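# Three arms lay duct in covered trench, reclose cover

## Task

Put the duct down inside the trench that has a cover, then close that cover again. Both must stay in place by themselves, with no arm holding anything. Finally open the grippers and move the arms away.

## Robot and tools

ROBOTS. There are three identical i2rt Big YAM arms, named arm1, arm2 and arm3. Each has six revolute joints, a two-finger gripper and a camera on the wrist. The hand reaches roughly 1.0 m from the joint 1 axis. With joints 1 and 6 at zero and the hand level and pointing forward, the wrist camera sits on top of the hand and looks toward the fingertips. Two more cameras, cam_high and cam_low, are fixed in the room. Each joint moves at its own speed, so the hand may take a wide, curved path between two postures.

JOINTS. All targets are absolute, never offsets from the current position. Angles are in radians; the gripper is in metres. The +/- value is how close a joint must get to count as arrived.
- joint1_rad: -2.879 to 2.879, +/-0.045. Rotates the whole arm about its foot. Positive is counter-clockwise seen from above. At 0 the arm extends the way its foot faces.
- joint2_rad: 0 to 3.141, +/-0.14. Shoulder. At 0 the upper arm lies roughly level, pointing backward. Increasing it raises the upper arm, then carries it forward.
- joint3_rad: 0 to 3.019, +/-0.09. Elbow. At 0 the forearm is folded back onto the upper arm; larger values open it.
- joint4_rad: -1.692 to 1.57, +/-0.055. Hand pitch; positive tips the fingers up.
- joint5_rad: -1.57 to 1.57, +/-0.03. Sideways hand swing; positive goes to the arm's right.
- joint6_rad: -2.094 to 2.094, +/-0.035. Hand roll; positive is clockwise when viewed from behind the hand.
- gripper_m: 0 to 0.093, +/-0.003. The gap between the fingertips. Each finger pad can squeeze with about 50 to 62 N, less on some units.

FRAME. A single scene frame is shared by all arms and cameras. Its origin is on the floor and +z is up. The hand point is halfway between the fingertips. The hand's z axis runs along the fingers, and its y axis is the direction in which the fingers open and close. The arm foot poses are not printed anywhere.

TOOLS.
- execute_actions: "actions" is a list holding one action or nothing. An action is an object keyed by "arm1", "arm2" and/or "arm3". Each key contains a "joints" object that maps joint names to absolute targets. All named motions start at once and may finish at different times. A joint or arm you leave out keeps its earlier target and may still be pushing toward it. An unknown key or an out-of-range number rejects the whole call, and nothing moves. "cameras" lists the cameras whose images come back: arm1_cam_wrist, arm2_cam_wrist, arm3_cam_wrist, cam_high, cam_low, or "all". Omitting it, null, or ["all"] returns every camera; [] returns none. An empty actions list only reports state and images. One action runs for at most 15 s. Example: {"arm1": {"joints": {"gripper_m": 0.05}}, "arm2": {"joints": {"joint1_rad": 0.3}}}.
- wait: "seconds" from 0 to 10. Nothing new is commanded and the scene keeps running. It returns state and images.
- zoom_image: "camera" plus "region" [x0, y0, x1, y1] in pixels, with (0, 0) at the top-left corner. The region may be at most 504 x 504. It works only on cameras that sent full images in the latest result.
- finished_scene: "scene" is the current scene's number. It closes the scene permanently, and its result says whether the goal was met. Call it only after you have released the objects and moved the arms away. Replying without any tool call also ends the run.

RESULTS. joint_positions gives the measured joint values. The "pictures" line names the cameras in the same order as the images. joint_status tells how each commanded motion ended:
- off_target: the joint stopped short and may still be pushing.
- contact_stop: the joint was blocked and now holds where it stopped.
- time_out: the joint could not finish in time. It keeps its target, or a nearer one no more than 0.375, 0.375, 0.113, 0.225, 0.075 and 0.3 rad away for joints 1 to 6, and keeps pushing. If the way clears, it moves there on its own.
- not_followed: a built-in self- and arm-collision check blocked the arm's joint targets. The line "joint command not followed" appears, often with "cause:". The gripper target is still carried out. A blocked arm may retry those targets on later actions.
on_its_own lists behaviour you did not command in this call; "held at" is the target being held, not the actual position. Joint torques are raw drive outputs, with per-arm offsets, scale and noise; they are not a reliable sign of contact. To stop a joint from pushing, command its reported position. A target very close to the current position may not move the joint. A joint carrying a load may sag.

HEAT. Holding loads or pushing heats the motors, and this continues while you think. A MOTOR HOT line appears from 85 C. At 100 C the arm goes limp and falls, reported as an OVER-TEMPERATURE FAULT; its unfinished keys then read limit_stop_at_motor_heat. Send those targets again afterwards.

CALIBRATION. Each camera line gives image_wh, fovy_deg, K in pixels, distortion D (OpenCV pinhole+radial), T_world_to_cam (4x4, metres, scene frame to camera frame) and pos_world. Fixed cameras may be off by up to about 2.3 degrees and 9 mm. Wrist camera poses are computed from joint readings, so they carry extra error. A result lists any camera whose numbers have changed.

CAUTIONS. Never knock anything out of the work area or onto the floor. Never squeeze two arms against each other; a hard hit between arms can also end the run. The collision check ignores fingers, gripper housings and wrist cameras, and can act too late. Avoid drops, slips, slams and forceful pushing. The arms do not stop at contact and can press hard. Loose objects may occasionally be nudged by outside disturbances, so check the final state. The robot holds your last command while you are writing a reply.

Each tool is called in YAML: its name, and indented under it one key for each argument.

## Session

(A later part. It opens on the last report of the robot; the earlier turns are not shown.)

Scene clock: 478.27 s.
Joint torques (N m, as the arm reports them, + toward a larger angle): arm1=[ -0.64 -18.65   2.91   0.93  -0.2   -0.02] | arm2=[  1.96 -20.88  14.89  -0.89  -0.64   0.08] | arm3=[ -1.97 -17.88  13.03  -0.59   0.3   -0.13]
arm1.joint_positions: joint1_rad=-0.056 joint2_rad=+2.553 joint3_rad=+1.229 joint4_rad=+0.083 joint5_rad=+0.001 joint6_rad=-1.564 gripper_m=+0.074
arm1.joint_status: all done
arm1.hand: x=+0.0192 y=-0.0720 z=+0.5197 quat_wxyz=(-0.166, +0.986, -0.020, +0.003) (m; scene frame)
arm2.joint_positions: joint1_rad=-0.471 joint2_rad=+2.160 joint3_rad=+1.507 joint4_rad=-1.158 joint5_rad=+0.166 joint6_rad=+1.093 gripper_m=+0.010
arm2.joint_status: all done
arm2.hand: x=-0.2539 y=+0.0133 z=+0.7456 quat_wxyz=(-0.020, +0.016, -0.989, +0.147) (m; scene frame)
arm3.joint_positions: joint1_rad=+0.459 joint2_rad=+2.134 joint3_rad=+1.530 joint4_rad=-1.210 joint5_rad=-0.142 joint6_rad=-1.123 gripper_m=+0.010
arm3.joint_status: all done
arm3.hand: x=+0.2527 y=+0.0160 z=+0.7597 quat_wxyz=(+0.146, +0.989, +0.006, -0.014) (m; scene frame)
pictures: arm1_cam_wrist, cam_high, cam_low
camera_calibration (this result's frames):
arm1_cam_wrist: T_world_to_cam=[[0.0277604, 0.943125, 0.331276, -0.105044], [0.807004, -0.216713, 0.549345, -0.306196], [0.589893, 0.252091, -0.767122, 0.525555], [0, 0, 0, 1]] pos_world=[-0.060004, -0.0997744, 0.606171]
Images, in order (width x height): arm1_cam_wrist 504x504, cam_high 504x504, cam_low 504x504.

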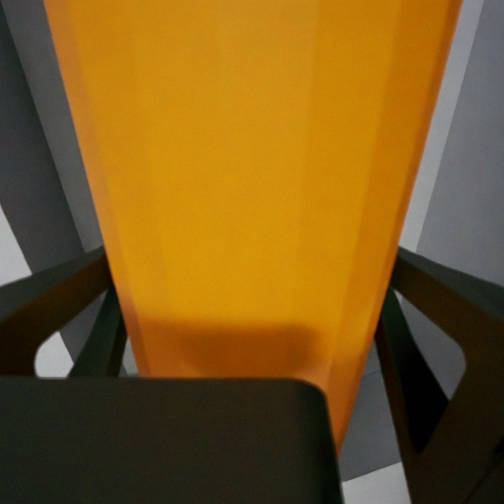

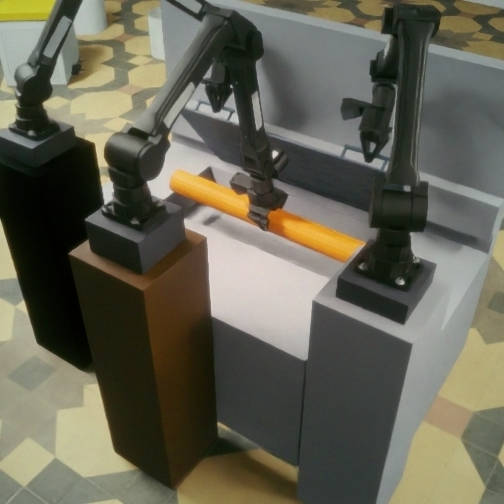

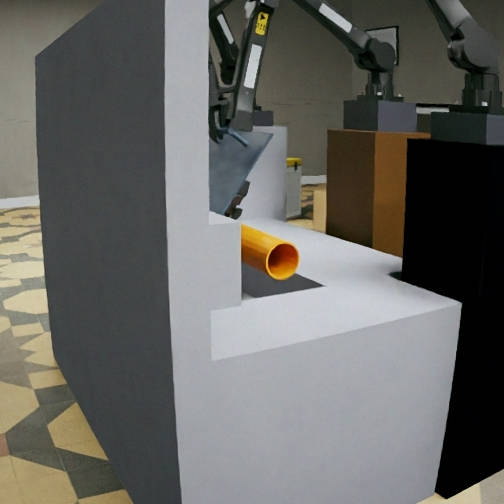

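zoom_image:
  camera: "cam_low"
  region: [230, 200, 370, 320]

zoom_image:
  camera: "cam_high"
  region: [130, 140, 260, 250]

zoom_image:
  camera: "cam_high"
  region: [230, 110, 430, 290]

Region (230, 200, 370, 320) of cam_low's 504x504 image, scaled by 3.600, with more detail than that image has; it fills the top 432 rows of this view, and the rest is white.

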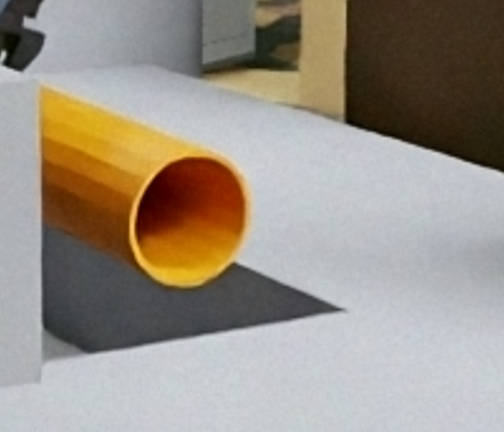

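Region (130, 140, 260, 250) of cam_high's 504x504 image, scaled by 3.877, with more detail than that image has; it fills the top 426 rows of this view, and the rest is white.

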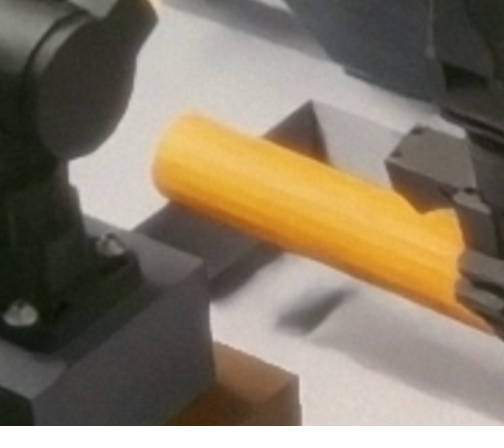

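Region (230, 110, 430, 290) of cam_high's 504x504 image, scaled by 2.520, with more detail than that image has; it fills the top 454 rows of this view, and the rest is white.

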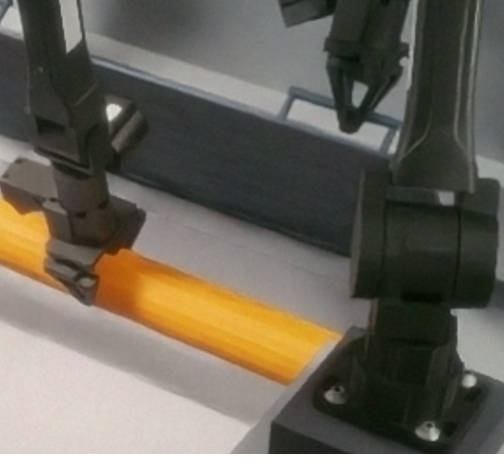

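execute_actions:
  actions:
    - {"arm1":{"joints":{"joint2_rad":2.854,"joint3_rad":1.594,"joint5_rad":-0.014}}}
  cameras: ["arm1_cam_wrist","cam_high","cam_low"]

Scene clock: 507.27 s.
Joint torques (N m, as the arm reports them, + toward a larger angle): arm1=[ -0.56 -21.23   4.07   1.13  -0.27  -0.02] | arm2=[  1.64 -20.81  14.81  -0.89  -0.64   0.1 ] | arm3=[ -2.18 -17.96  13.    -0.6    0.3   -0.13]
arm1.joint_positions: joint1_rad=-0.056 joint2_rad=+2.895 joint3_rad=+1.566 joint4_rad=+0.078 joint5_rad=-0.009 joint6_rad=-1.564 gripper_m=+0.074
arm1.joint_status: all done
arm1.hand: x=+0.0187 y=-0.0446 z=+0.3914 quat_wxyz=(-0.161, +0.987, -0.020, -0.002) (m; scene frame)
arm2.joint_positions: joint1_rad=-0.471 joint2_rad=+2.160 joint3_rad=+1.507 joint4_rad=-1.158 joint5_rad=+0.166 joint6_rad=+1.093 gripper_m=+0.010
arm2.joint_status: not commanded
arm2.hand: x=-0.2539 y=+0.0133 z=+0.7456 quat_wxyz=(-0.020, +0.016, -0.989, +0.147) (m; scene frame)
arm3.joint_positions: joint1_rad=+0.459 joint2_rad=+2.134 joint3_rad=+1.530 joint4_rad=-1.210 joint5_rad=-0.142 joint6_rad=-1.123 gripper_m=+0.010
arm3.joint_status: not commanded
arm3.hand: x=+0.2527 y=+0.0160 z=+0.7597 quat_wxyz=(+0.146, +0.989, +0.006, -0.014) (m; scene frame)
pictures: arm1_cam_wrist, cam_high, cam_low
camera_calibration (this result's frames):
arm1_cam_wrist: T_world_to_cam=[[0.0282863, 0.946462, 0.321573, -0.0843982], [0.812698, -0.20908, 0.543883, -0.227093], [0.581999, 0.245957, -0.775102, 0.423494], [0, 0, 0, 1]] pos_world=[-0.0595281, -0.0717621, 0.478903]
Images, in order (width x height): arm1_cam_wrist 504x504, cam_high 504x504, cam_low 504x504.

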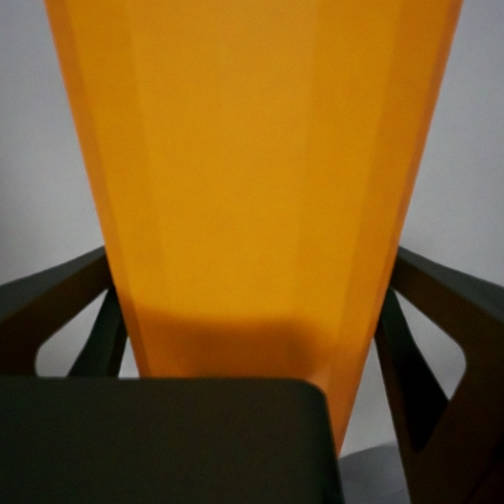

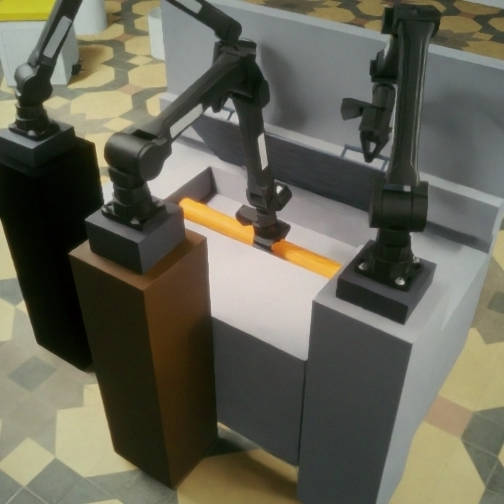

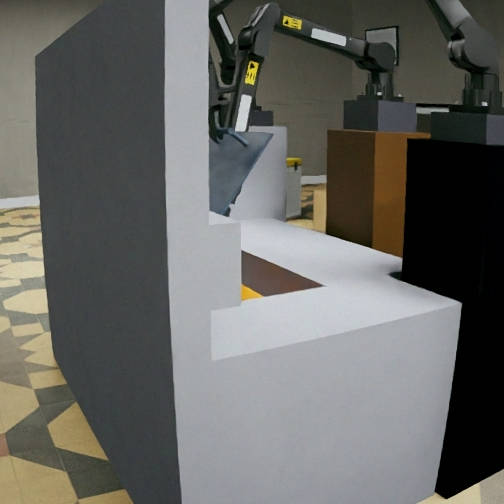

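execute_actions:
  actions:
    - {"arm1":{"joints":{"joint2_rad":2.908,"joint3_rad":1.634}}}
  cameras: ["cam_high","cam_low"]

Scene clock: 515.87 s.
Joint torques (N m, as the arm reports them, + toward a larger angle): arm1=[ -0.58 -18.85   4.28   1.17  -0.27  -0.02] | arm2=[  1.58 -20.86  14.83  -0.85  -0.63   0.09] | arm3=[ -2.09 -17.85  13.01  -0.58   0.3   -0.13]
arm1.joint_positions: joint1_rad=-0.056 joint2_rad=+2.914 joint3_rad=+1.605 joint4_rad=+0.078 joint5_rad=-0.009 joint6_rad=-1.564 gripper_m=+0.074
arm1.joint_status: all done
arm1.hand: x=+0.0192 y=-0.0320 z=+0.3877 quat_wxyz=(-0.171, +0.985, -0.019, -0.002) (m; scene frame)
arm2.joint_positions: joint1_rad=-0.471 joint2_rad=+2.160 joint3_rad=+1.507 joint4_rad=-1.158 joint5_rad=+0.166 joint6_rad=+1.093 gripper_m=+0.010
arm2.joint_status: not commanded
arm2.hand: x=-0.2539 y=+0.0133 z=+0.7456 quat_wxyz=(-0.020, +0.016, -0.989, +0.147) (m; scene frame)
arm3.joint_positions: joint1_rad=+0.459 joint2_rad=+2.134 joint3_rad=+1.530 joint4_rad=-1.210 joint5_rad=-0.142 joint6_rad=-1.123 gripper_m=+0.010
arm3.joint_status: not commanded
arm3.hand: x=+0.2527 y=+0.0160 z=+0.7597 quat_wxyz=(+0.146, +0.989, +0.006, -0.014) (m; scene frame)
pictures: cam_high, cam_low
Images, in order (width x height): cam_high 504x504, cam_low 504x504.

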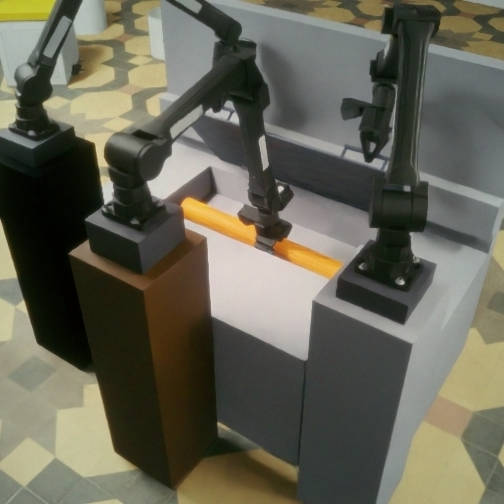

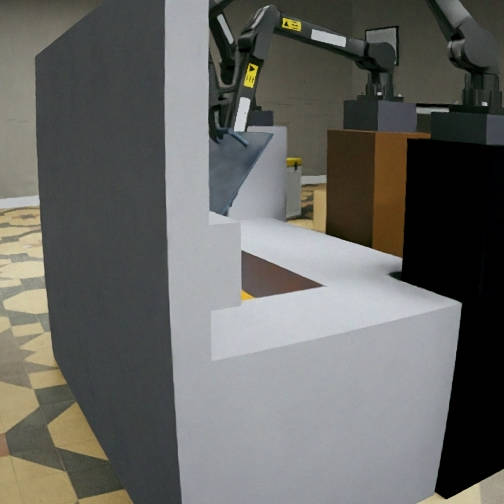

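execute_actions:
  actions:
    - {"arm1":{"joints":{"joint2_rad":2.918,"joint3_rad":1.611,"gripper_m":0.093}}}
  cameras: ["arm1_cam_wrist","cam_high"]

Scene clock: 520.50 s.
Joint torques (N m, as the arm reports them, + toward a larger angle): arm1=[ -0.56 -18.13   2.84   1.15  -0.25  -0.02] | arm2=[  1.71 -20.81  14.82  -0.94  -0.62   0.1 ] | arm3=[ -2.16 -17.87  13.01  -0.58   0.3   -0.13]
arm1.joint_positions: joint1_rad=-0.056 joint2_rad=+2.913 joint3_rad=+1.605 joint4_rad=+0.078 joint5_rad=-0.009 joint6_rad=-1.564 gripper_m=+0.093
arm1.joint_status: all done
arm1.hand: x=+0.0191 y=-0.0316 z=+0.3881 quat_wxyz=(-0.171, +0.985, -0.019, -0.002) (m; scene frame)
arm2.joint_positions: joint1_rad=-0.471 joint2_rad=+2.160 joint3_rad=+1.507 joint4_rad=-1.158 joint5_rad=+0.166 joint6_rad=+1.093 gripper_m=+0.010
arm2.joint_status: not commanded
arm2.hand: x=-0.2539 y=+0.0133 z=+0.7456 quat_wxyz=(-0.020, +0.016, -0.989, +0.147) (m; scene frame)
arm3.joint_positions: joint1_rad=+0.459 joint2_rad=+2.134 joint3_rad=+1.530 joint4_rad=-1.210 joint5_rad=-0.142 joint6_rad=-1.123 gripper_m=+0.010
arm3.joint_status: not commanded
arm3.hand: x=+0.2527 y=+0.0160 z=+0.7597 quat_wxyz=(+0.146, +0.989, +0.006, -0.014) (m; scene frame)
pictures: arm1_cam_wrist, cam_high
camera_calibration (this result's frames):
arm1_cam_wrist: T_world_to_cam=[[0.0280385, 0.939511, 0.341368, -0.10361], [0.812538, -0.220334, 0.539662, -0.221575], [0.582233, 0.262244, -0.769567, 0.415845], [0, 0, 0, 1]] pos_world=[-0.0591752, -0.0605302, 0.474966]
Images, in order (width x height): arm1_cam_wrist 504x504, cam_high 504x504.

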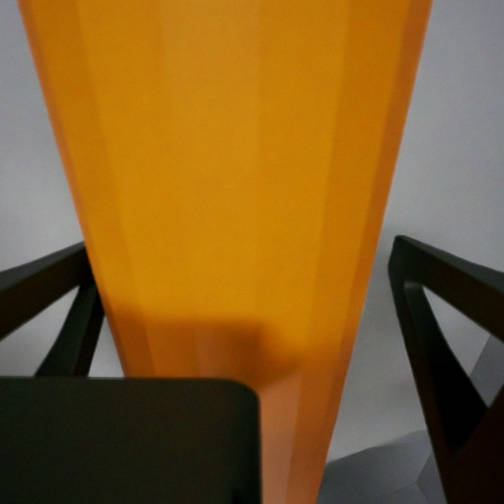

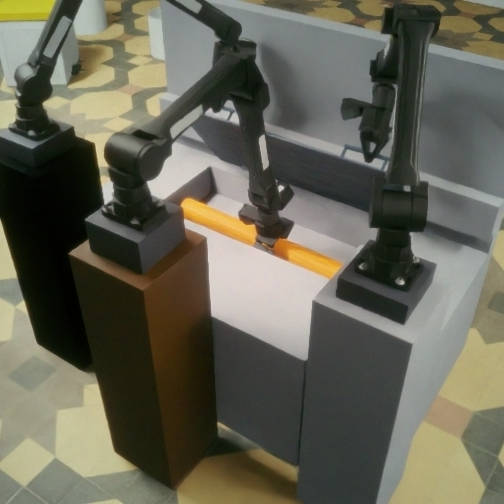

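execute_actions:
  actions:
    - {"arm1":{"joints":{"joint2_rad":2.602,"joint3_rad":1.232,"joint4_rad":0.050}}}
  cameras: ["arm1_cam_wrist","cam_high","cam_low"]

Scene clock: 560.73 s.
Joint torques (N m, as the arm reports them, + toward a larger angle): arm1=[ -0.58 -15.14   1.91   0.42  -0.24  -0.02] | arm2=[  1.55 -20.74  14.82  -0.87  -0.63   0.12] | arm3=[ -2.1  -17.83  13.    -0.57   0.3   -0.13]
arm1.joint_positions: joint1_rad=-0.056 joint2_rad=+2.576 joint3_rad=+1.235 joint4_rad=+0.058 joint5_rad=-0.010 joint6_rad=-1.564 gripper_m=+0.093
arm1.joint_status: all done
arm1.hand: x=+0.0172 y=-0.0841 z=+0.5070 quat_wxyz=(-0.146, +0.989, -0.020, -0.002) (m; scene frame)
arm2.joint_positions: joint1_rad=-0.471 joint2_rad=+2.160 joint3_rad=+1.507 joint4_rad=-1.158 joint5_rad=+0.166 joint6_rad=+1.093 gripper_m=+0.010
arm2.joint_status: not commanded
arm2.hand: x=-0.2539 y=+0.0133 z=+0.7456 quat_wxyz=(-0.020, +0.016, -0.989, +0.147) (m; scene frame)
arm3.joint_positions: joint1_rad=+0.459 joint2_rad=+2.134 joint3_rad=+1.530 joint4_rad=-1.210 joint5_rad=-0.142 joint6_rad=-1.123 gripper_m=+0.010
arm3.joint_status: not commanded
arm3.hand: x=+0.2527 y=+0.0160 z=+0.7597 quat_wxyz=(+0.146, +0.989, +0.006, -0.014) (m; scene frame)
pictures: arm1_cam_wrist, cam_high, cam_low
camera_calibration (this result's frames):
arm1_cam_wrist: T_world_to_cam=[[0.0286279, 0.955827, 0.292533, -0.0686597], [0.813701, -0.192262, 0.548568, -0.297941], [0.580579, 0.22233, -0.783261, 0.525889], [0, 0, 0, 1]] pos_world=[-0.060919, -0.108577, 0.595434]
Images, in order (width x height): arm1_cam_wrist 504x504, cam_high 504x504, cam_low 504x504.

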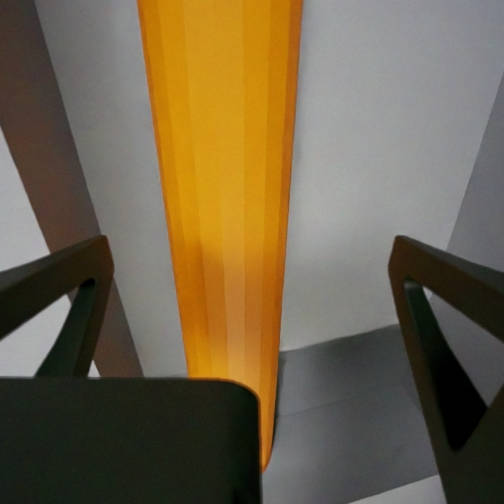

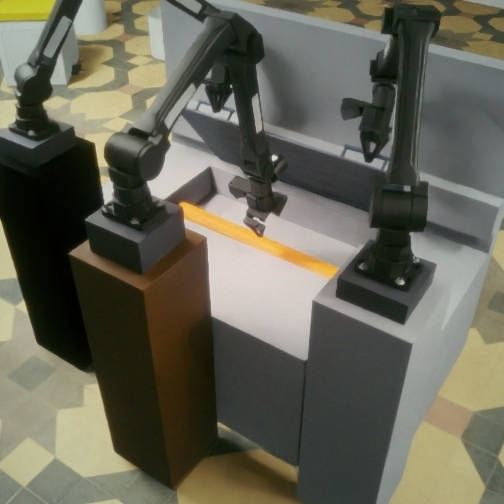

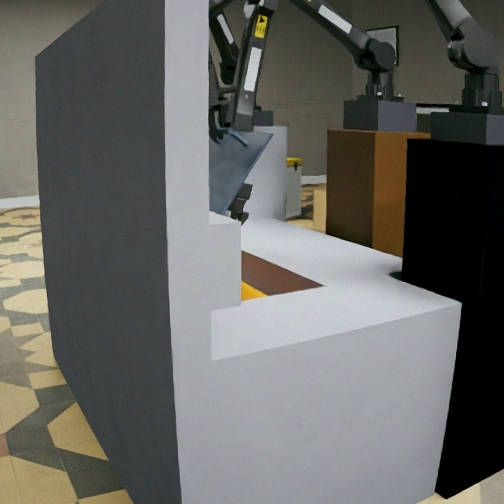

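execute_actions:
  actions:
    - {"arm1":{"joints":{"joint3_rad":0.85}},"arm2":{"joints":{"joint1_rad":-0.538,"joint2_rad":2.000,"joint3_rad":1.229,"joint4_rad":-0.732,"joint5_rad":0.045,"joint6_rad":0.980}},"arm3":{"joints":{"joint1_rad":0.532,"joint2_rad":1.981,"joint3_rad":1.254,"joint4_rad":-0.795,"joint5_rad":-0.034,"joint6_rad":-1.010}}}

Scene clock: 599.07 s.
Joint torques (N m, as the arm reports them, + toward a larger angle): arm1=[ -0.56 -11.59  -1.26  -0.14  -0.24  -0.06] | arm2=[  1.55 -19.08  10.32   2.19   0.08  -0.1 ] | arm3=[ -1.5  -17.21   8.54   1.73   0.     0.  ]
arm1.joint_positions: joint1_rad=-0.056 joint2_rad=+2.594 joint3_rad=+0.845 joint4_rad=+0.051 joint5_rad=-0.010 joint6_rad=-1.564 gripper_m=+0.093
arm1.joint_status: all done
arm1.hand: x=+0.0086 y=-0.3373 z=+0.4873 quat_wxyz=(+0.062, +0.998, -0.021, -0.005) (m; scene frame)
arm2.joint_positions: joint1_rad=-0.567 joint2_rad=+2.058 joint3_rad=+1.184 joint4_rad=-0.774 joint5_rad=+0.049 joint6_rad=+0.986 gripper_m=+0.010
arm2.joint_status: all done
arm2.hand: x=-0.2532 y=-0.0446 z=+0.7027 quat_wxyz=(-0.001, +0.012, -0.999, +0.048) (m; scene frame)
arm3.joint_positions: joint1_rad=+0.549 joint2_rad=+2.034 joint3_rad=+1.216 joint4_rad=-0.844 joint5_rad=-0.037 joint6_rad=-1.021 gripper_m=+0.010
arm3.joint_status: all done
arm3.hand: x=+0.2514 y=-0.0397 z=+0.7155 quat_wxyz=(+0.054, +0.999, +0.007, +0.003) (m; scene frame)
pictures: arm1_cam_wrist, arm2_cam_wrist, arm3_cam_wrist, cam_high, cam_low
camera_calibration (this result's frames):
arm1_cam_wrist: T_world_to_cam=[[0.0301642, 0.992478, -0.11865, 0.39213], [0.821652, 0.0429758, 0.568367, -0.259231], [0.56919, -0.114634, -0.814175, 0.473241], [0, 0, 0, 1]] pos_world=[-0.0681949, -0.323791, 0.579165]
arm2_cam_wrist: T_world_to_cam=[[0.0228265, -0.994764, 0.0996132, -0.110152], [-0.808663, 0.0402142, 0.586896, -0.610936], [-0.587829, -0.0939503, -0.803511, 0.530627], [0, 0, 0, 1]] pos_world=[-0.179609, -0.0351542, 0.795893]
arm3_cam_wrist: T_world_to_cam=[[-0.0225053, 0.994931, -0.0980092, 0.111542], [0.804238, 0.0762523, 0.589396, -0.615561], [0.593881, -0.0655581, -0.801877, 0.544896], [0, 0, 0, 1]] pos_world=[0.173964, -0.0283163, 0.810681]
Images, in order (width x height): arm1_cam_wrist 504x504, arm2_cam_wrist 504x504, arm3_cam_wrist 504x504, cam_high 504x504, cam_low 504x504.

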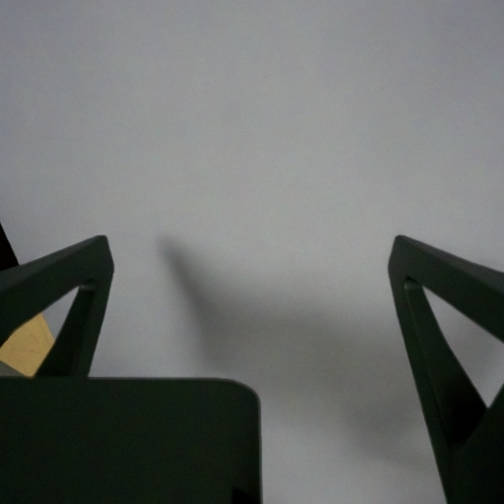

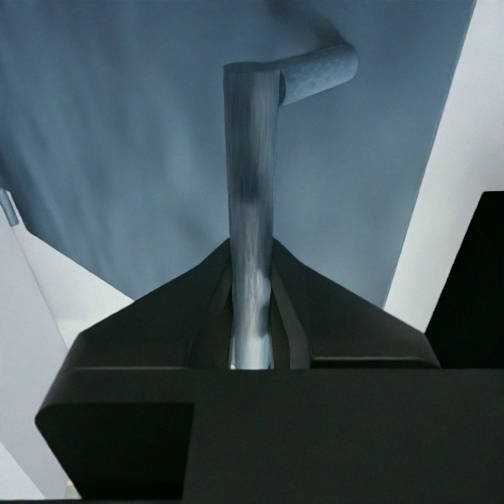

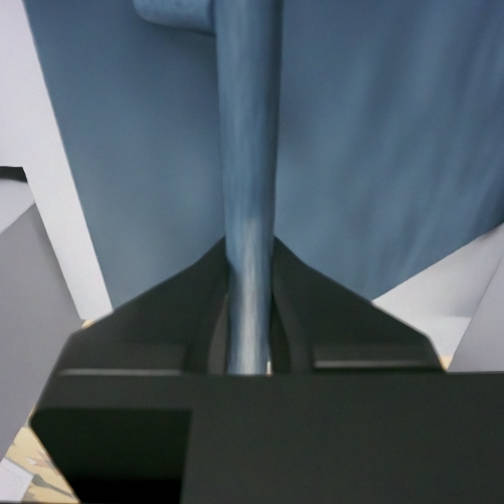

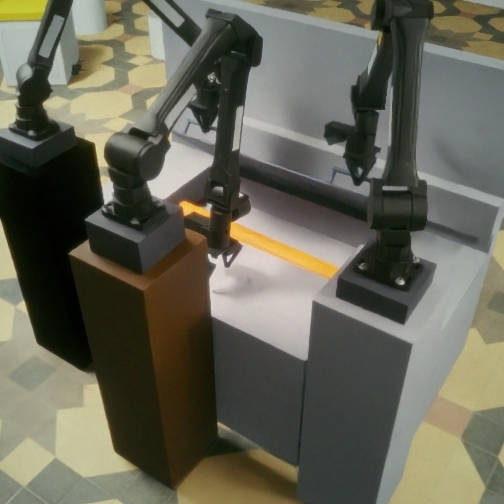

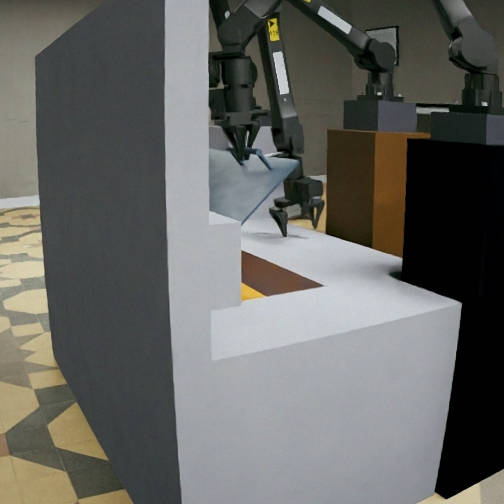

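execute_actions:
  actions:
    - {"arm1":{"joints":{"joint2_rad":2.18,"joint3_rad":0.56}},"arm2":{"joints":{"joint1_rad":-0.653,"joint2_rad":2.031,"joint3_rad":0.960,"joint4_rad":-0.300,"joint5_rad":-0.090,"joint6_rad":0.878}},"arm3":{"joints":{"joint1_rad":0.637,"joint2_rad":2.003,"joint3_rad":0.983,"joint4_rad":-0.375,"joint5_rad":0.097,"joint6_rad":-0.908}}}
  cameras: ["cam_high","cam_low"]

Scene clock: 617.47 s.
Joint torques (N m, as the arm reports them, + toward a larger angle): arm1=[-0.6  -9.58 -0.38  0.12 -0.24 -0.05] | arm2=[  0.91 -16.21   7.34   2.38  -0.73  -0.14] | arm3=[ -1.75 -14.44   5.89   1.8    0.42  -0.03]
arm1.joint_positions: joint1_rad=-0.056 joint2_rad=+2.172 joint3_rad=+0.562 joint4_rad=+0.051 joint5_rad=-0.010 joint6_rad=-1.564 gripper_m=+0.093
arm1.joint_status: all done
arm1.hand: x=+0.0085 y=-0.3397 z=+0.6144 quat_wxyz=(-0.007, +1.000, -0.021, -0.004) (m; scene frame)
arm2.joint_positions: joint1_rad=-0.673 joint2_rad=+2.072 joint3_rad=+0.928 joint4_rad=-0.339 joint5_rad=-0.072 joint6_rad=+0.884 gripper_m=+0.010
arm2.joint_status: all done
arm2.hand: x=-0.2542 y=-0.0957 z=+0.6453 quat_wxyz=(-0.001, +0.011, -0.998, -0.054) (m; scene frame)
arm3.joint_positions: joint1_rad=+0.653 joint2_rad=+2.041 joint3_rad=+0.960 joint4_rad=-0.418 joint5_rad=+0.085 joint6_rad=-0.916 gripper_m=+0.010
arm3.joint_status: all done
arm3.hand: x=+0.2503 y=-0.0889 z=+0.6562 quat_wxyz=(-0.048, +0.999, +0.006, +0.007) (m; scene frame)
pictures: cam_high, cam_low
Images, in order (width x height): cam_high 504x504, cam_low 504x504.

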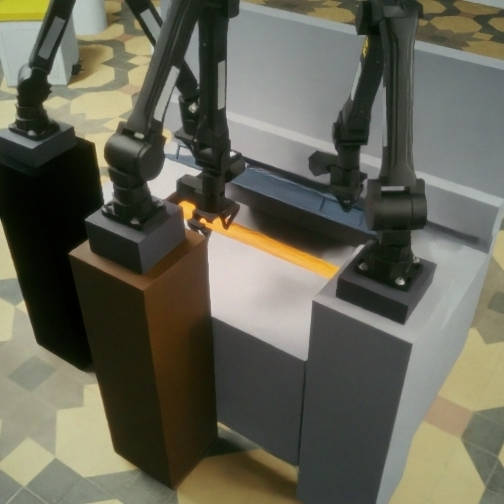

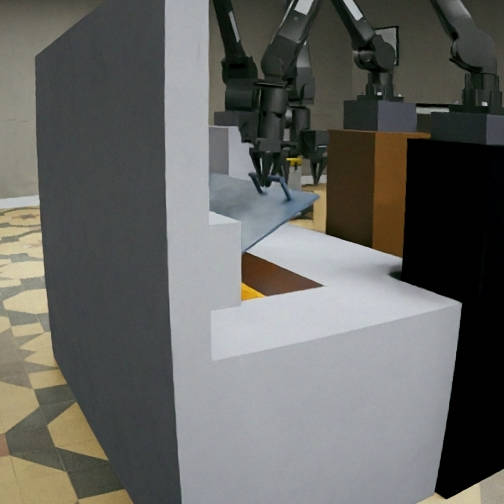

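execute_actions:
  actions:
    - {"arm1":{"joints":{"joint2_rad":1.76,"joint3_rad":0.38}},"arm2":{"joints":{"joint1_rad":-0.783,"joint2_rad":2.203,"joint3_rad":0.810,"joint4_rad":0.137,"joint5_rad":-0.243,"joint6_rad":0.791}},"arm3":{"joints":{"joint1_rad":0.765,"joint2_rad":2.166,"joint3_rad":0.826,"joint4_rad":0.065,"joint5_rad":0.252,"joint6_rad":-0.816}}}
  cameras: ["cam_high","cam_low"]

Scene clock: 625.17 s.
Joint torques (N m, as the arm reports them, + toward a larger angle): arm1=[-0.57 -7.4   2.05  0.65 -0.24 -0.03] | arm2=[  0.15 -15.78   3.01   2.56  -0.74  -0.03] | arm3=[ -0.82 -13.94   2.52   1.81   0.4   -0.12]
arm1.joint_positions: joint1_rad=-0.056 joint2_rad=+1.753 joint3_rad=+0.378 joint4_rad=+0.051 joint5_rad=-0.010 joint6_rad=-1.564 gripper_m=+0.093
arm1.joint_status: all done
arm1.hand: x=+0.0088 y=-0.3283 z=+0.7152 quat_wxyz=(-0.125, +0.992, -0.020, -0.003) (m; scene frame)
arm2.joint_positions: joint1_rad=-0.791 joint2_rad=+2.247 joint3_rad=+0.797 joint4_rad=+0.100 joint5_rad=-0.227 joint6_rad=+0.786 gripper_m=+0.010
arm2.joint_status: all done
arm2.hand: x=-0.2557 y=-0.1344 z=+0.5761 quat_wxyz=(+0.001, +0.012, -0.988, -0.154) (m; scene frame)
arm3.joint_positions: joint1_rad=+0.772 joint2_rad=+2.207 joint3_rad=+0.817 joint4_rad=+0.029 joint5_rad=+0.243 joint6_rad=-0.813 gripper_m=+0.010
arm3.joint_status: all done
arm3.hand: x=+0.2494 y=-0.1265 z=+0.5847 quat_wxyz=(-0.153, +0.988, +0.002, +0.009) (m; scene frame)
pictures: cam_high, cam_low
Images, in order (width x height): cam_high 504x504, cam_low 504x504.

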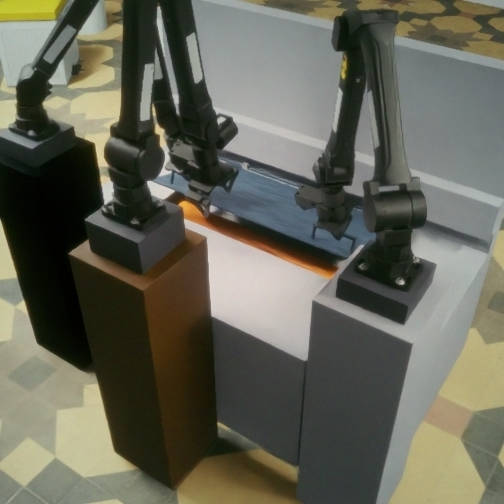

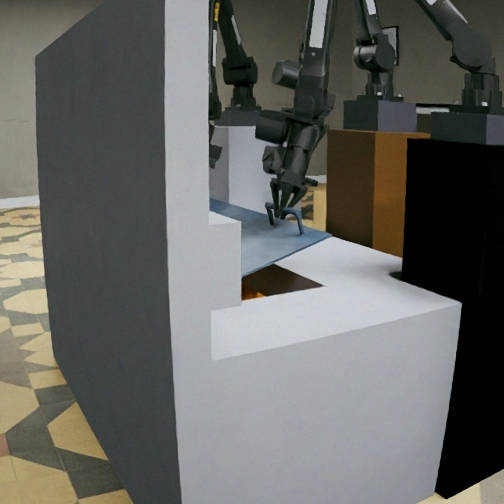

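execute_actions:
  actions:
    - {"arm1":{"joints":{"joint2_rad":1.34,"joint3_rad":0.38,"joint4_rad":-0.2}},"arm2":{"joints":{"joint1_rad":-0.915,"joint2_rad":2.524,"joint3_rad":0.808,"joint4_rad":0.585,"joint5_rad":-0.455,"joint6_rad":0.732}},"arm3":{"joints":{"joint1_rad":0.890,"joint2_rad":2.479,"joint3_rad":0.815,"joint4_rad":0.520,"joint5_rad":0.464,"joint6_rad":-0.752}}}
  cameras: ["cam_high","cam_low"]

Scene clock: 637.00 s.
Joint torques (N m, as the arm reports them, + toward a larger angle): arm1=[-0.63 -5.63  5.18  0.54 -0.24 -0.01] | arm2=[ -0.63 -15.24  -1.14   3.05  -0.87  -0.05] | arm3=[ -0.38 -13.28  -0.75   2.27   0.65  -0.12]
arm1.joint_positions: joint1_rad=-0.056 joint2_rad=+1.336 joint3_rad=+0.378 joint4_rad=-0.188 joint5_rad=-0.010 joint6_rad=-1.564 gripper_m=+0.093
arm1.joint_status: all done
arm1.hand: x=+0.0097 y=-0.2996 z=+0.8156 quat_wxyz=(-0.212, +0.977, -0.019, -0.002) (m; scene frame)
arm2.joint_positions: joint1_rad=-0.912 joint2_rad=+2.560 joint3_rad=+0.810 joint4_rad=+0.543 joint5_rad=-0.440 joint6_rad=+0.726 gripper_m=+0.010
arm2.joint_status: all done
arm2.hand: x=-0.2575 y=-0.1551 z=+0.4990 quat_wxyz=(+0.001, +0.010, -0.961, -0.275) (m; scene frame)
arm3.joint_positions: joint1_rad=+0.889 joint2_rad=+2.511 joint3_rad=+0.819 joint4_rad=+0.478 joint5_rad=+0.452 joint6_rad=-0.747 gripper_m=+0.010
arm3.joint_status: all done
arm3.hand: x=+0.2483 y=-0.1466 z=+0.5066 quat_wxyz=(-0.274, +0.962, -0.001, +0.007) (m; scene frame)
pictures: cam_high, cam_low
Images, in order (width x height): cam_high 504x504, cam_low 504x504.

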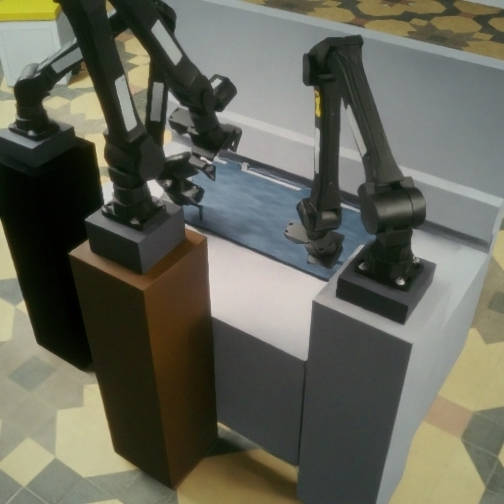

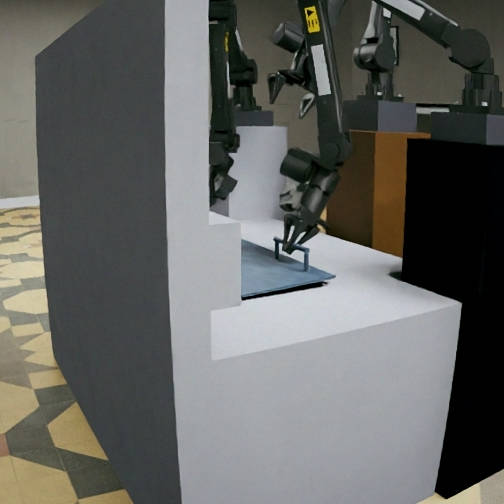

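execute_actions:
  actions:
    - {"arm2":{"joints":{"joint1_rad":-0.934,"joint2_rad":2.603,"joint3_rad":0.826,"joint4_rad":0.636,"joint5_rad":-0.484,"joint6_rad":0.729}},"arm3":{"joints":{"joint1_rad":0.908,"joint2_rad":2.556,"joint3_rad":0.832,"joint4_rad":0.573,"joint5_rad":0.494,"joint6_rad":-0.749}}}
  cameras: ["arm2_cam_wrist","arm3_cam_wrist","cam_low"]

Scene clock: 642.63 s.
Joint torques (N m, as the arm reports them, + toward a larger angle): arm1=[-0.56 -5.59  5.17  0.54 -0.24 -0.01] | arm2=[ -0.68 -13.44  -1.49   2.46  -0.49  -0.08] | arm3=[ -0.31 -11.95  -0.96   1.79   0.38  -0.08]
arm1.joint_positions: joint1_rad=-0.056 joint2_rad=+1.336 joint3_rad=+0.378 joint4_rad=-0.188 joint5_rad=-0.010 joint6_rad=-1.564 gripper_m=+0.093
arm1.joint_status: not commanded
arm1.hand: x=+0.0097 y=-0.2996 z=+0.8156 quat_wxyz=(-0.212, +0.977, -0.019, -0.002) (m; scene frame)
arm2.joint_positions: joint1_rad=-0.930 joint2_rad=+2.618 joint3_rad=+0.827 joint4_rad=+0.607 joint5_rad=-0.477 joint6_rad=+0.726 gripper_m=+0.010
arm2.joint_status: all done
arm2.hand: x=-0.2579 y=-0.1570 z=+0.4859 quat_wxyz=(+0.001, +0.007, -0.955, -0.295) (m; scene frame)
arm3.joint_positions: joint1_rad=+0.906 joint2_rad=+2.569 joint3_rad=+0.834 joint4_rad=+0.544 joint5_rad=+0.489 joint6_rad=-0.747 gripper_m=+0.010
arm3.joint_status: all done
arm3.hand: x=+0.2484 y=-0.1484 z=+0.4934 quat_wxyz=(-0.294, +0.956, +0.000, +0.008) (m; scene frame)
pictures: arm2_cam_wrist, arm3_cam_wrist, cam_low
camera_calibration (this result's frames):
arm2_cam_wrist: T_world_to_cam=[[0.0129945, -0.827719, -0.560992, 0.144472], [-0.803371, -0.342678, 0.486998, -0.493167], [-0.595337, 0.444356, -0.669418, 0.360521], [0, 0, 0, 1]] pos_world=[-0.183442, -0.209615, 0.562558]
arm3_cam_wrist: T_world_to_cam=[[-0.013621, 0.820937, 0.570856, -0.160135], [0.800387, -0.333243, 0.498328, -0.48881], [0.59933, 0.463693, -0.652528, 0.364942], [0, 0, 0, 1]] pos_world=[0.170335, -0.200653, 0.573136]
Images, in order (width x height): arm2_cam_wrist 504x504, arm3_cam_wrist 504x504, cam_low 504x504.

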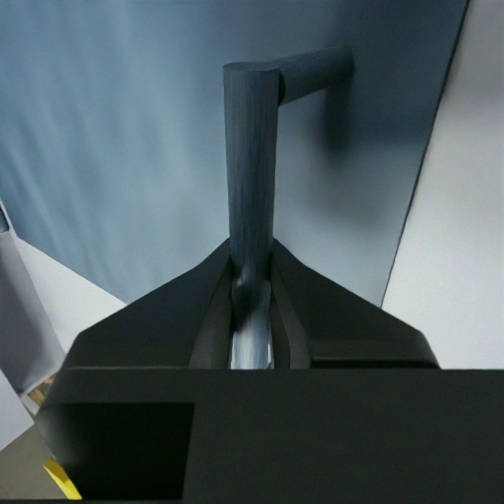

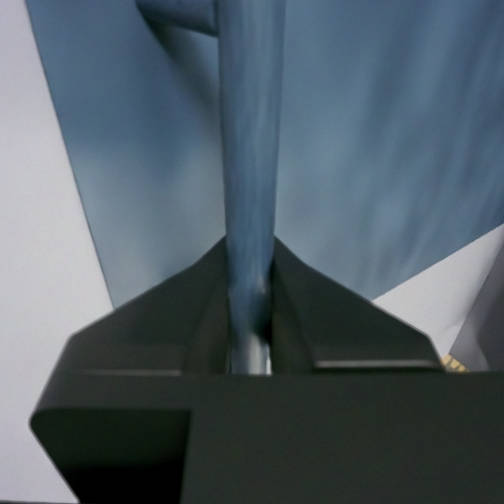

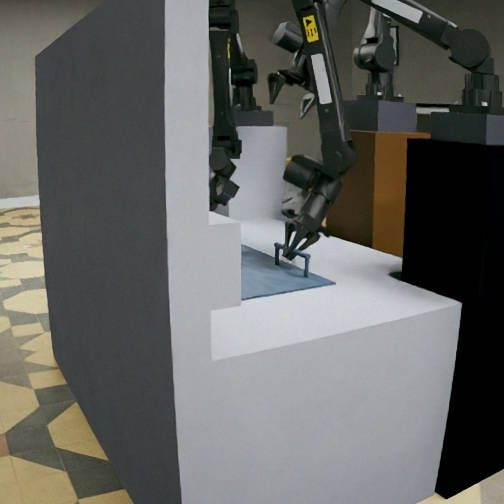

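execute_actions:
  actions:
    - {"arm2":{"joints":{"joint1_rad":-0.930,"joint2_rad":2.622,"joint4_rad":0.612,"joint5_rad":-0.478,"gripper_m":0.06}},"arm3":{"joints":{"joint2_rad":2.573,"joint4_rad":0.549,"joint5_rad":0.490,"gripper_m":0.06}}}
  cameras: ["arm2_cam_wrist","arm3_cam_wrist","cam_low"]

Scene clock: 652.90 s.
Joint torques (N m, as the arm reports them, + toward a larger angle): arm1=[-0.61 -5.57  5.17  0.54 -0.24 -0.01] | arm2=[ -0.49 -11.72  -1.37   1.39  -0.23  -0.07] | arm3=[ -0.45 -10.69  -0.98   0.97   0.22  -0.08]
arm1.joint_positions: joint1_rad=-0.056 joint2_rad=+1.336 joint3_rad=+0.378 joint4_rad=-0.188 joint5_rad=-0.010 joint6_rad=-1.564 gripper_m=+0.093
arm1.joint_status: not commanded
arm1.hand: x=+0.0097 y=-0.2996 z=+0.8156 quat_wxyz=(-0.212, +0.977, -0.019, -0.002) (m; scene frame)
arm2.joint_positions: joint1_rad=-0.930 joint2_rad=+2.619 joint3_rad=+0.827 joint4_rad=+0.607 joint5_rad=-0.477 joint6_rad=+0.726 gripper_m=+0.060
arm2.joint_status: all done
arm2.hand: x=-0.2583 y=-0.1574 z=+0.4856 quat_wxyz=(+0.001, +0.007, -0.956, -0.295) (m; scene frame)
arm3.joint_positions: joint1_rad=+0.906 joint2_rad=+2.569 joint3_rad=+0.834 joint4_rad=+0.544 joint5_rad=+0.489 joint6_rad=-0.747 gripper_m=+0.060
arm3.joint_status: all done
arm3.hand: x=+0.2485 y=-0.1485 z=+0.4933 quat_wxyz=(-0.294, +0.956, +0.000, +0.008) (m; scene frame)
pictures: arm2_cam_wrist, arm3_cam_wrist, cam_low
camera_calibration (this result's frames):
arm2_cam_wrist: T_world_to_cam=[[0.0124769, -0.828265, -0.560198, 0.143384], [-0.803081, -0.342085, 0.487893, -0.493744], [-0.59574, 0.443797, -0.669432, 0.360058], [0, 0, 0, 1]] pos_world=[-0.183805, -0.209935, 0.562252]
arm3_cam_wrist: T_world_to_cam=[[-0.0137994, 0.821068, 0.570663, -0.159807], [0.800237, -0.333123, 0.498648, -0.488981], [0.599525, 0.463547, -0.652452, 0.364709], [0, 0, 0, 1]] pos_world=[0.170443, -0.200738, 0.572981]
Images, in order (width x height): arm2_cam_wrist 504x504, arm3_cam_wrist 504x504, cam_low 504x504.

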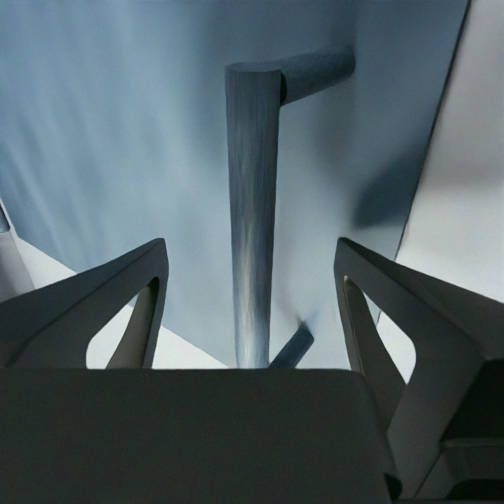

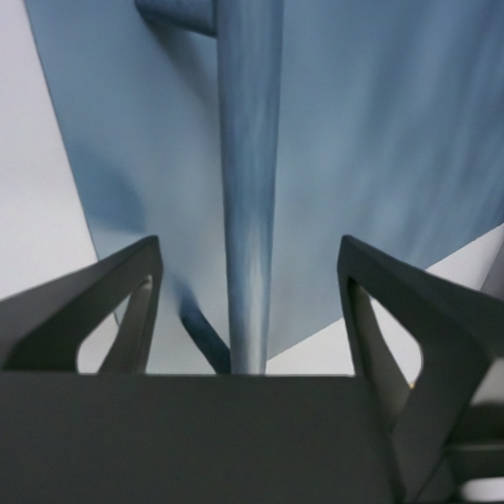

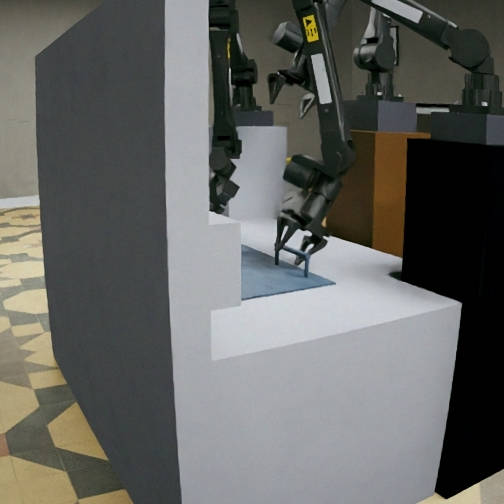

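execute_actions:
  actions:
    - {"arm2":{"joints":{"joint2_rad":1.95,"joint3_rad":0.35}},"arm3":{"joints":{"joint2_rad":1.91,"joint3_rad":0.35}}}

Scene clock: 663.43 s.
Joint torques (N m, as the arm reports them, + toward a larger angle): arm1=[-0.58 -5.58  5.18  0.54 -0.24 -0.01] | arm2=[-0.17 -8.77  0.46  1.67 -0.19 -0.08] | arm3=[-0.35 -7.9   0.57  1.19  0.21 -0.07]
arm1.joint_positions: joint1_rad=-0.056 joint2_rad=+1.336 joint3_rad=+0.378 joint4_rad=-0.188 joint5_rad=-0.010 joint6_rad=-1.564 gripper_m=+0.093
arm1.joint_status: not commanded
arm1.hand: x=+0.0097 y=-0.2996 z=+0.8156 quat_wxyz=(-0.212, +0.977, -0.019, -0.002) (m; scene frame)
arm2.joint_positions: joint1_rad=-0.930 joint2_rad=+1.958 joint3_rad=+0.353 joint4_rad=+0.607 joint5_rad=-0.477 joint6_rad=+0.726 gripper_m=+0.060
arm2.joint_status: all done
arm2.hand: x=-0.2970 y=-0.1849 z=+0.6910 quat_wxyz=(-0.070, +0.030, -0.935, -0.347) (m; scene frame)
arm3.joint_positions: joint1_rad=+0.906 joint2_rad=+1.920 joint3_rad=+0.355 joint4_rad=+0.544 joint5_rad=+0.489 joint6_rad=-0.747 gripper_m=+0.060
arm3.joint_status: all done
arm3.hand: x=+0.3006 y=-0.1842 z=+0.6898 quat_wxyz=(-0.342, +0.938, -0.021, -0.056) (m; scene frame)
pictures: arm1_cam_wrist, arm2_cam_wrist, arm3_cam_wrist, cam_high, cam_low
camera_calibration (this result's frames):
arm1_cam_wrist: T_world_to_cam=[[0.0269099, 0.907767, 0.418612, -0.0699708], [0.811274, -0.264498, 0.521416, -0.502005], [0.584046, 0.325578, -0.743565, 0.818385], [0, 0, 0, 1]] pos_world=[-0.0688285, -0.33571, 0.899567]
arm2_cam_wrist: T_world_to_cam=[[0.103563, -0.760332, -0.641226, 0.331751], [-0.863394, -0.388784, 0.321555, -0.54604], [-0.493787, 0.520329, -0.69673, 0.550024], [0, 0, 0, 1]] pos_world=[-0.23421, -0.246245, 0.771527]
arm3_cam_wrist: T_world_to_cam=[[0.0706877, 0.758574, 0.647741, -0.332006], [0.856758, -0.378733, 0.350039, -0.563412], [0.510851, 0.530214, -0.676686, 0.5339], [0, 0, 0, 1]] pos_world=[0.233433, -0.244613, 0.773553]
Images, in order (width x height): arm1_cam_wrist 504x504, arm2_cam_wrist 504x504, arm3_cam_wrist 504x504, cam_high 504x504, cam_low 504x504.

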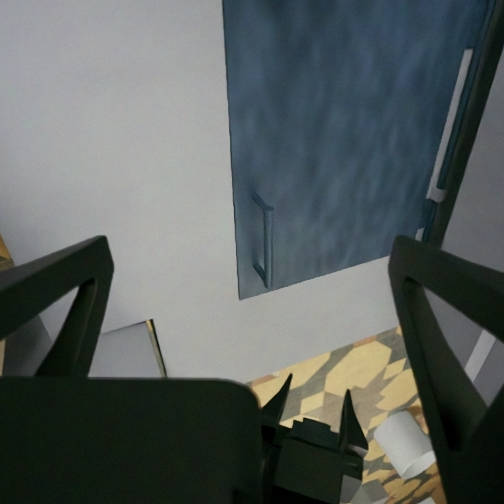

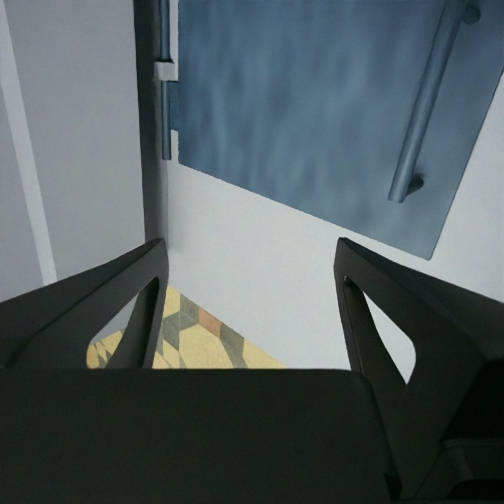

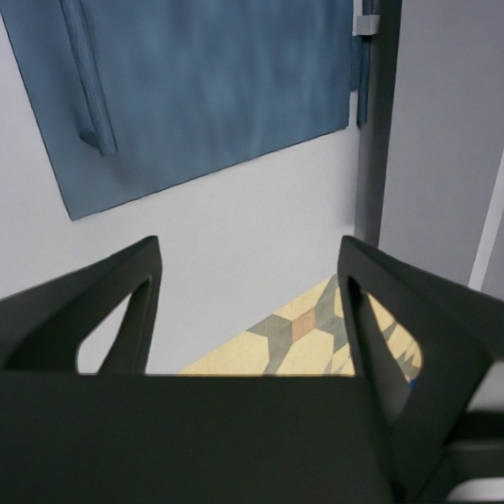

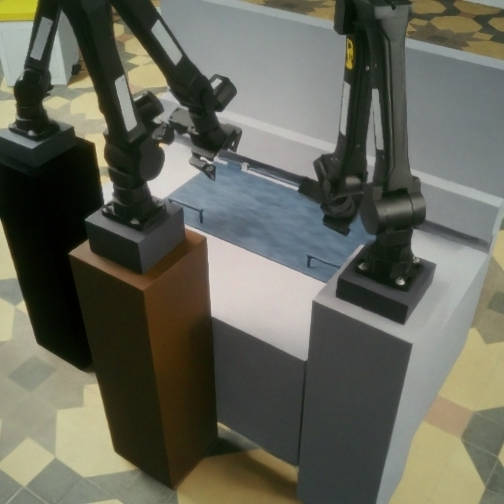

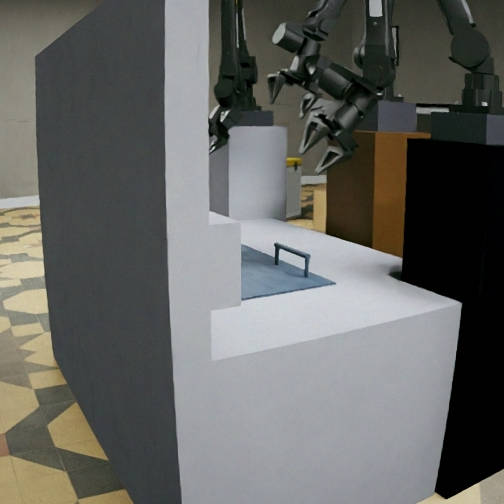

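finished_scene:
  scene: 2

The scene is finished: the task was done.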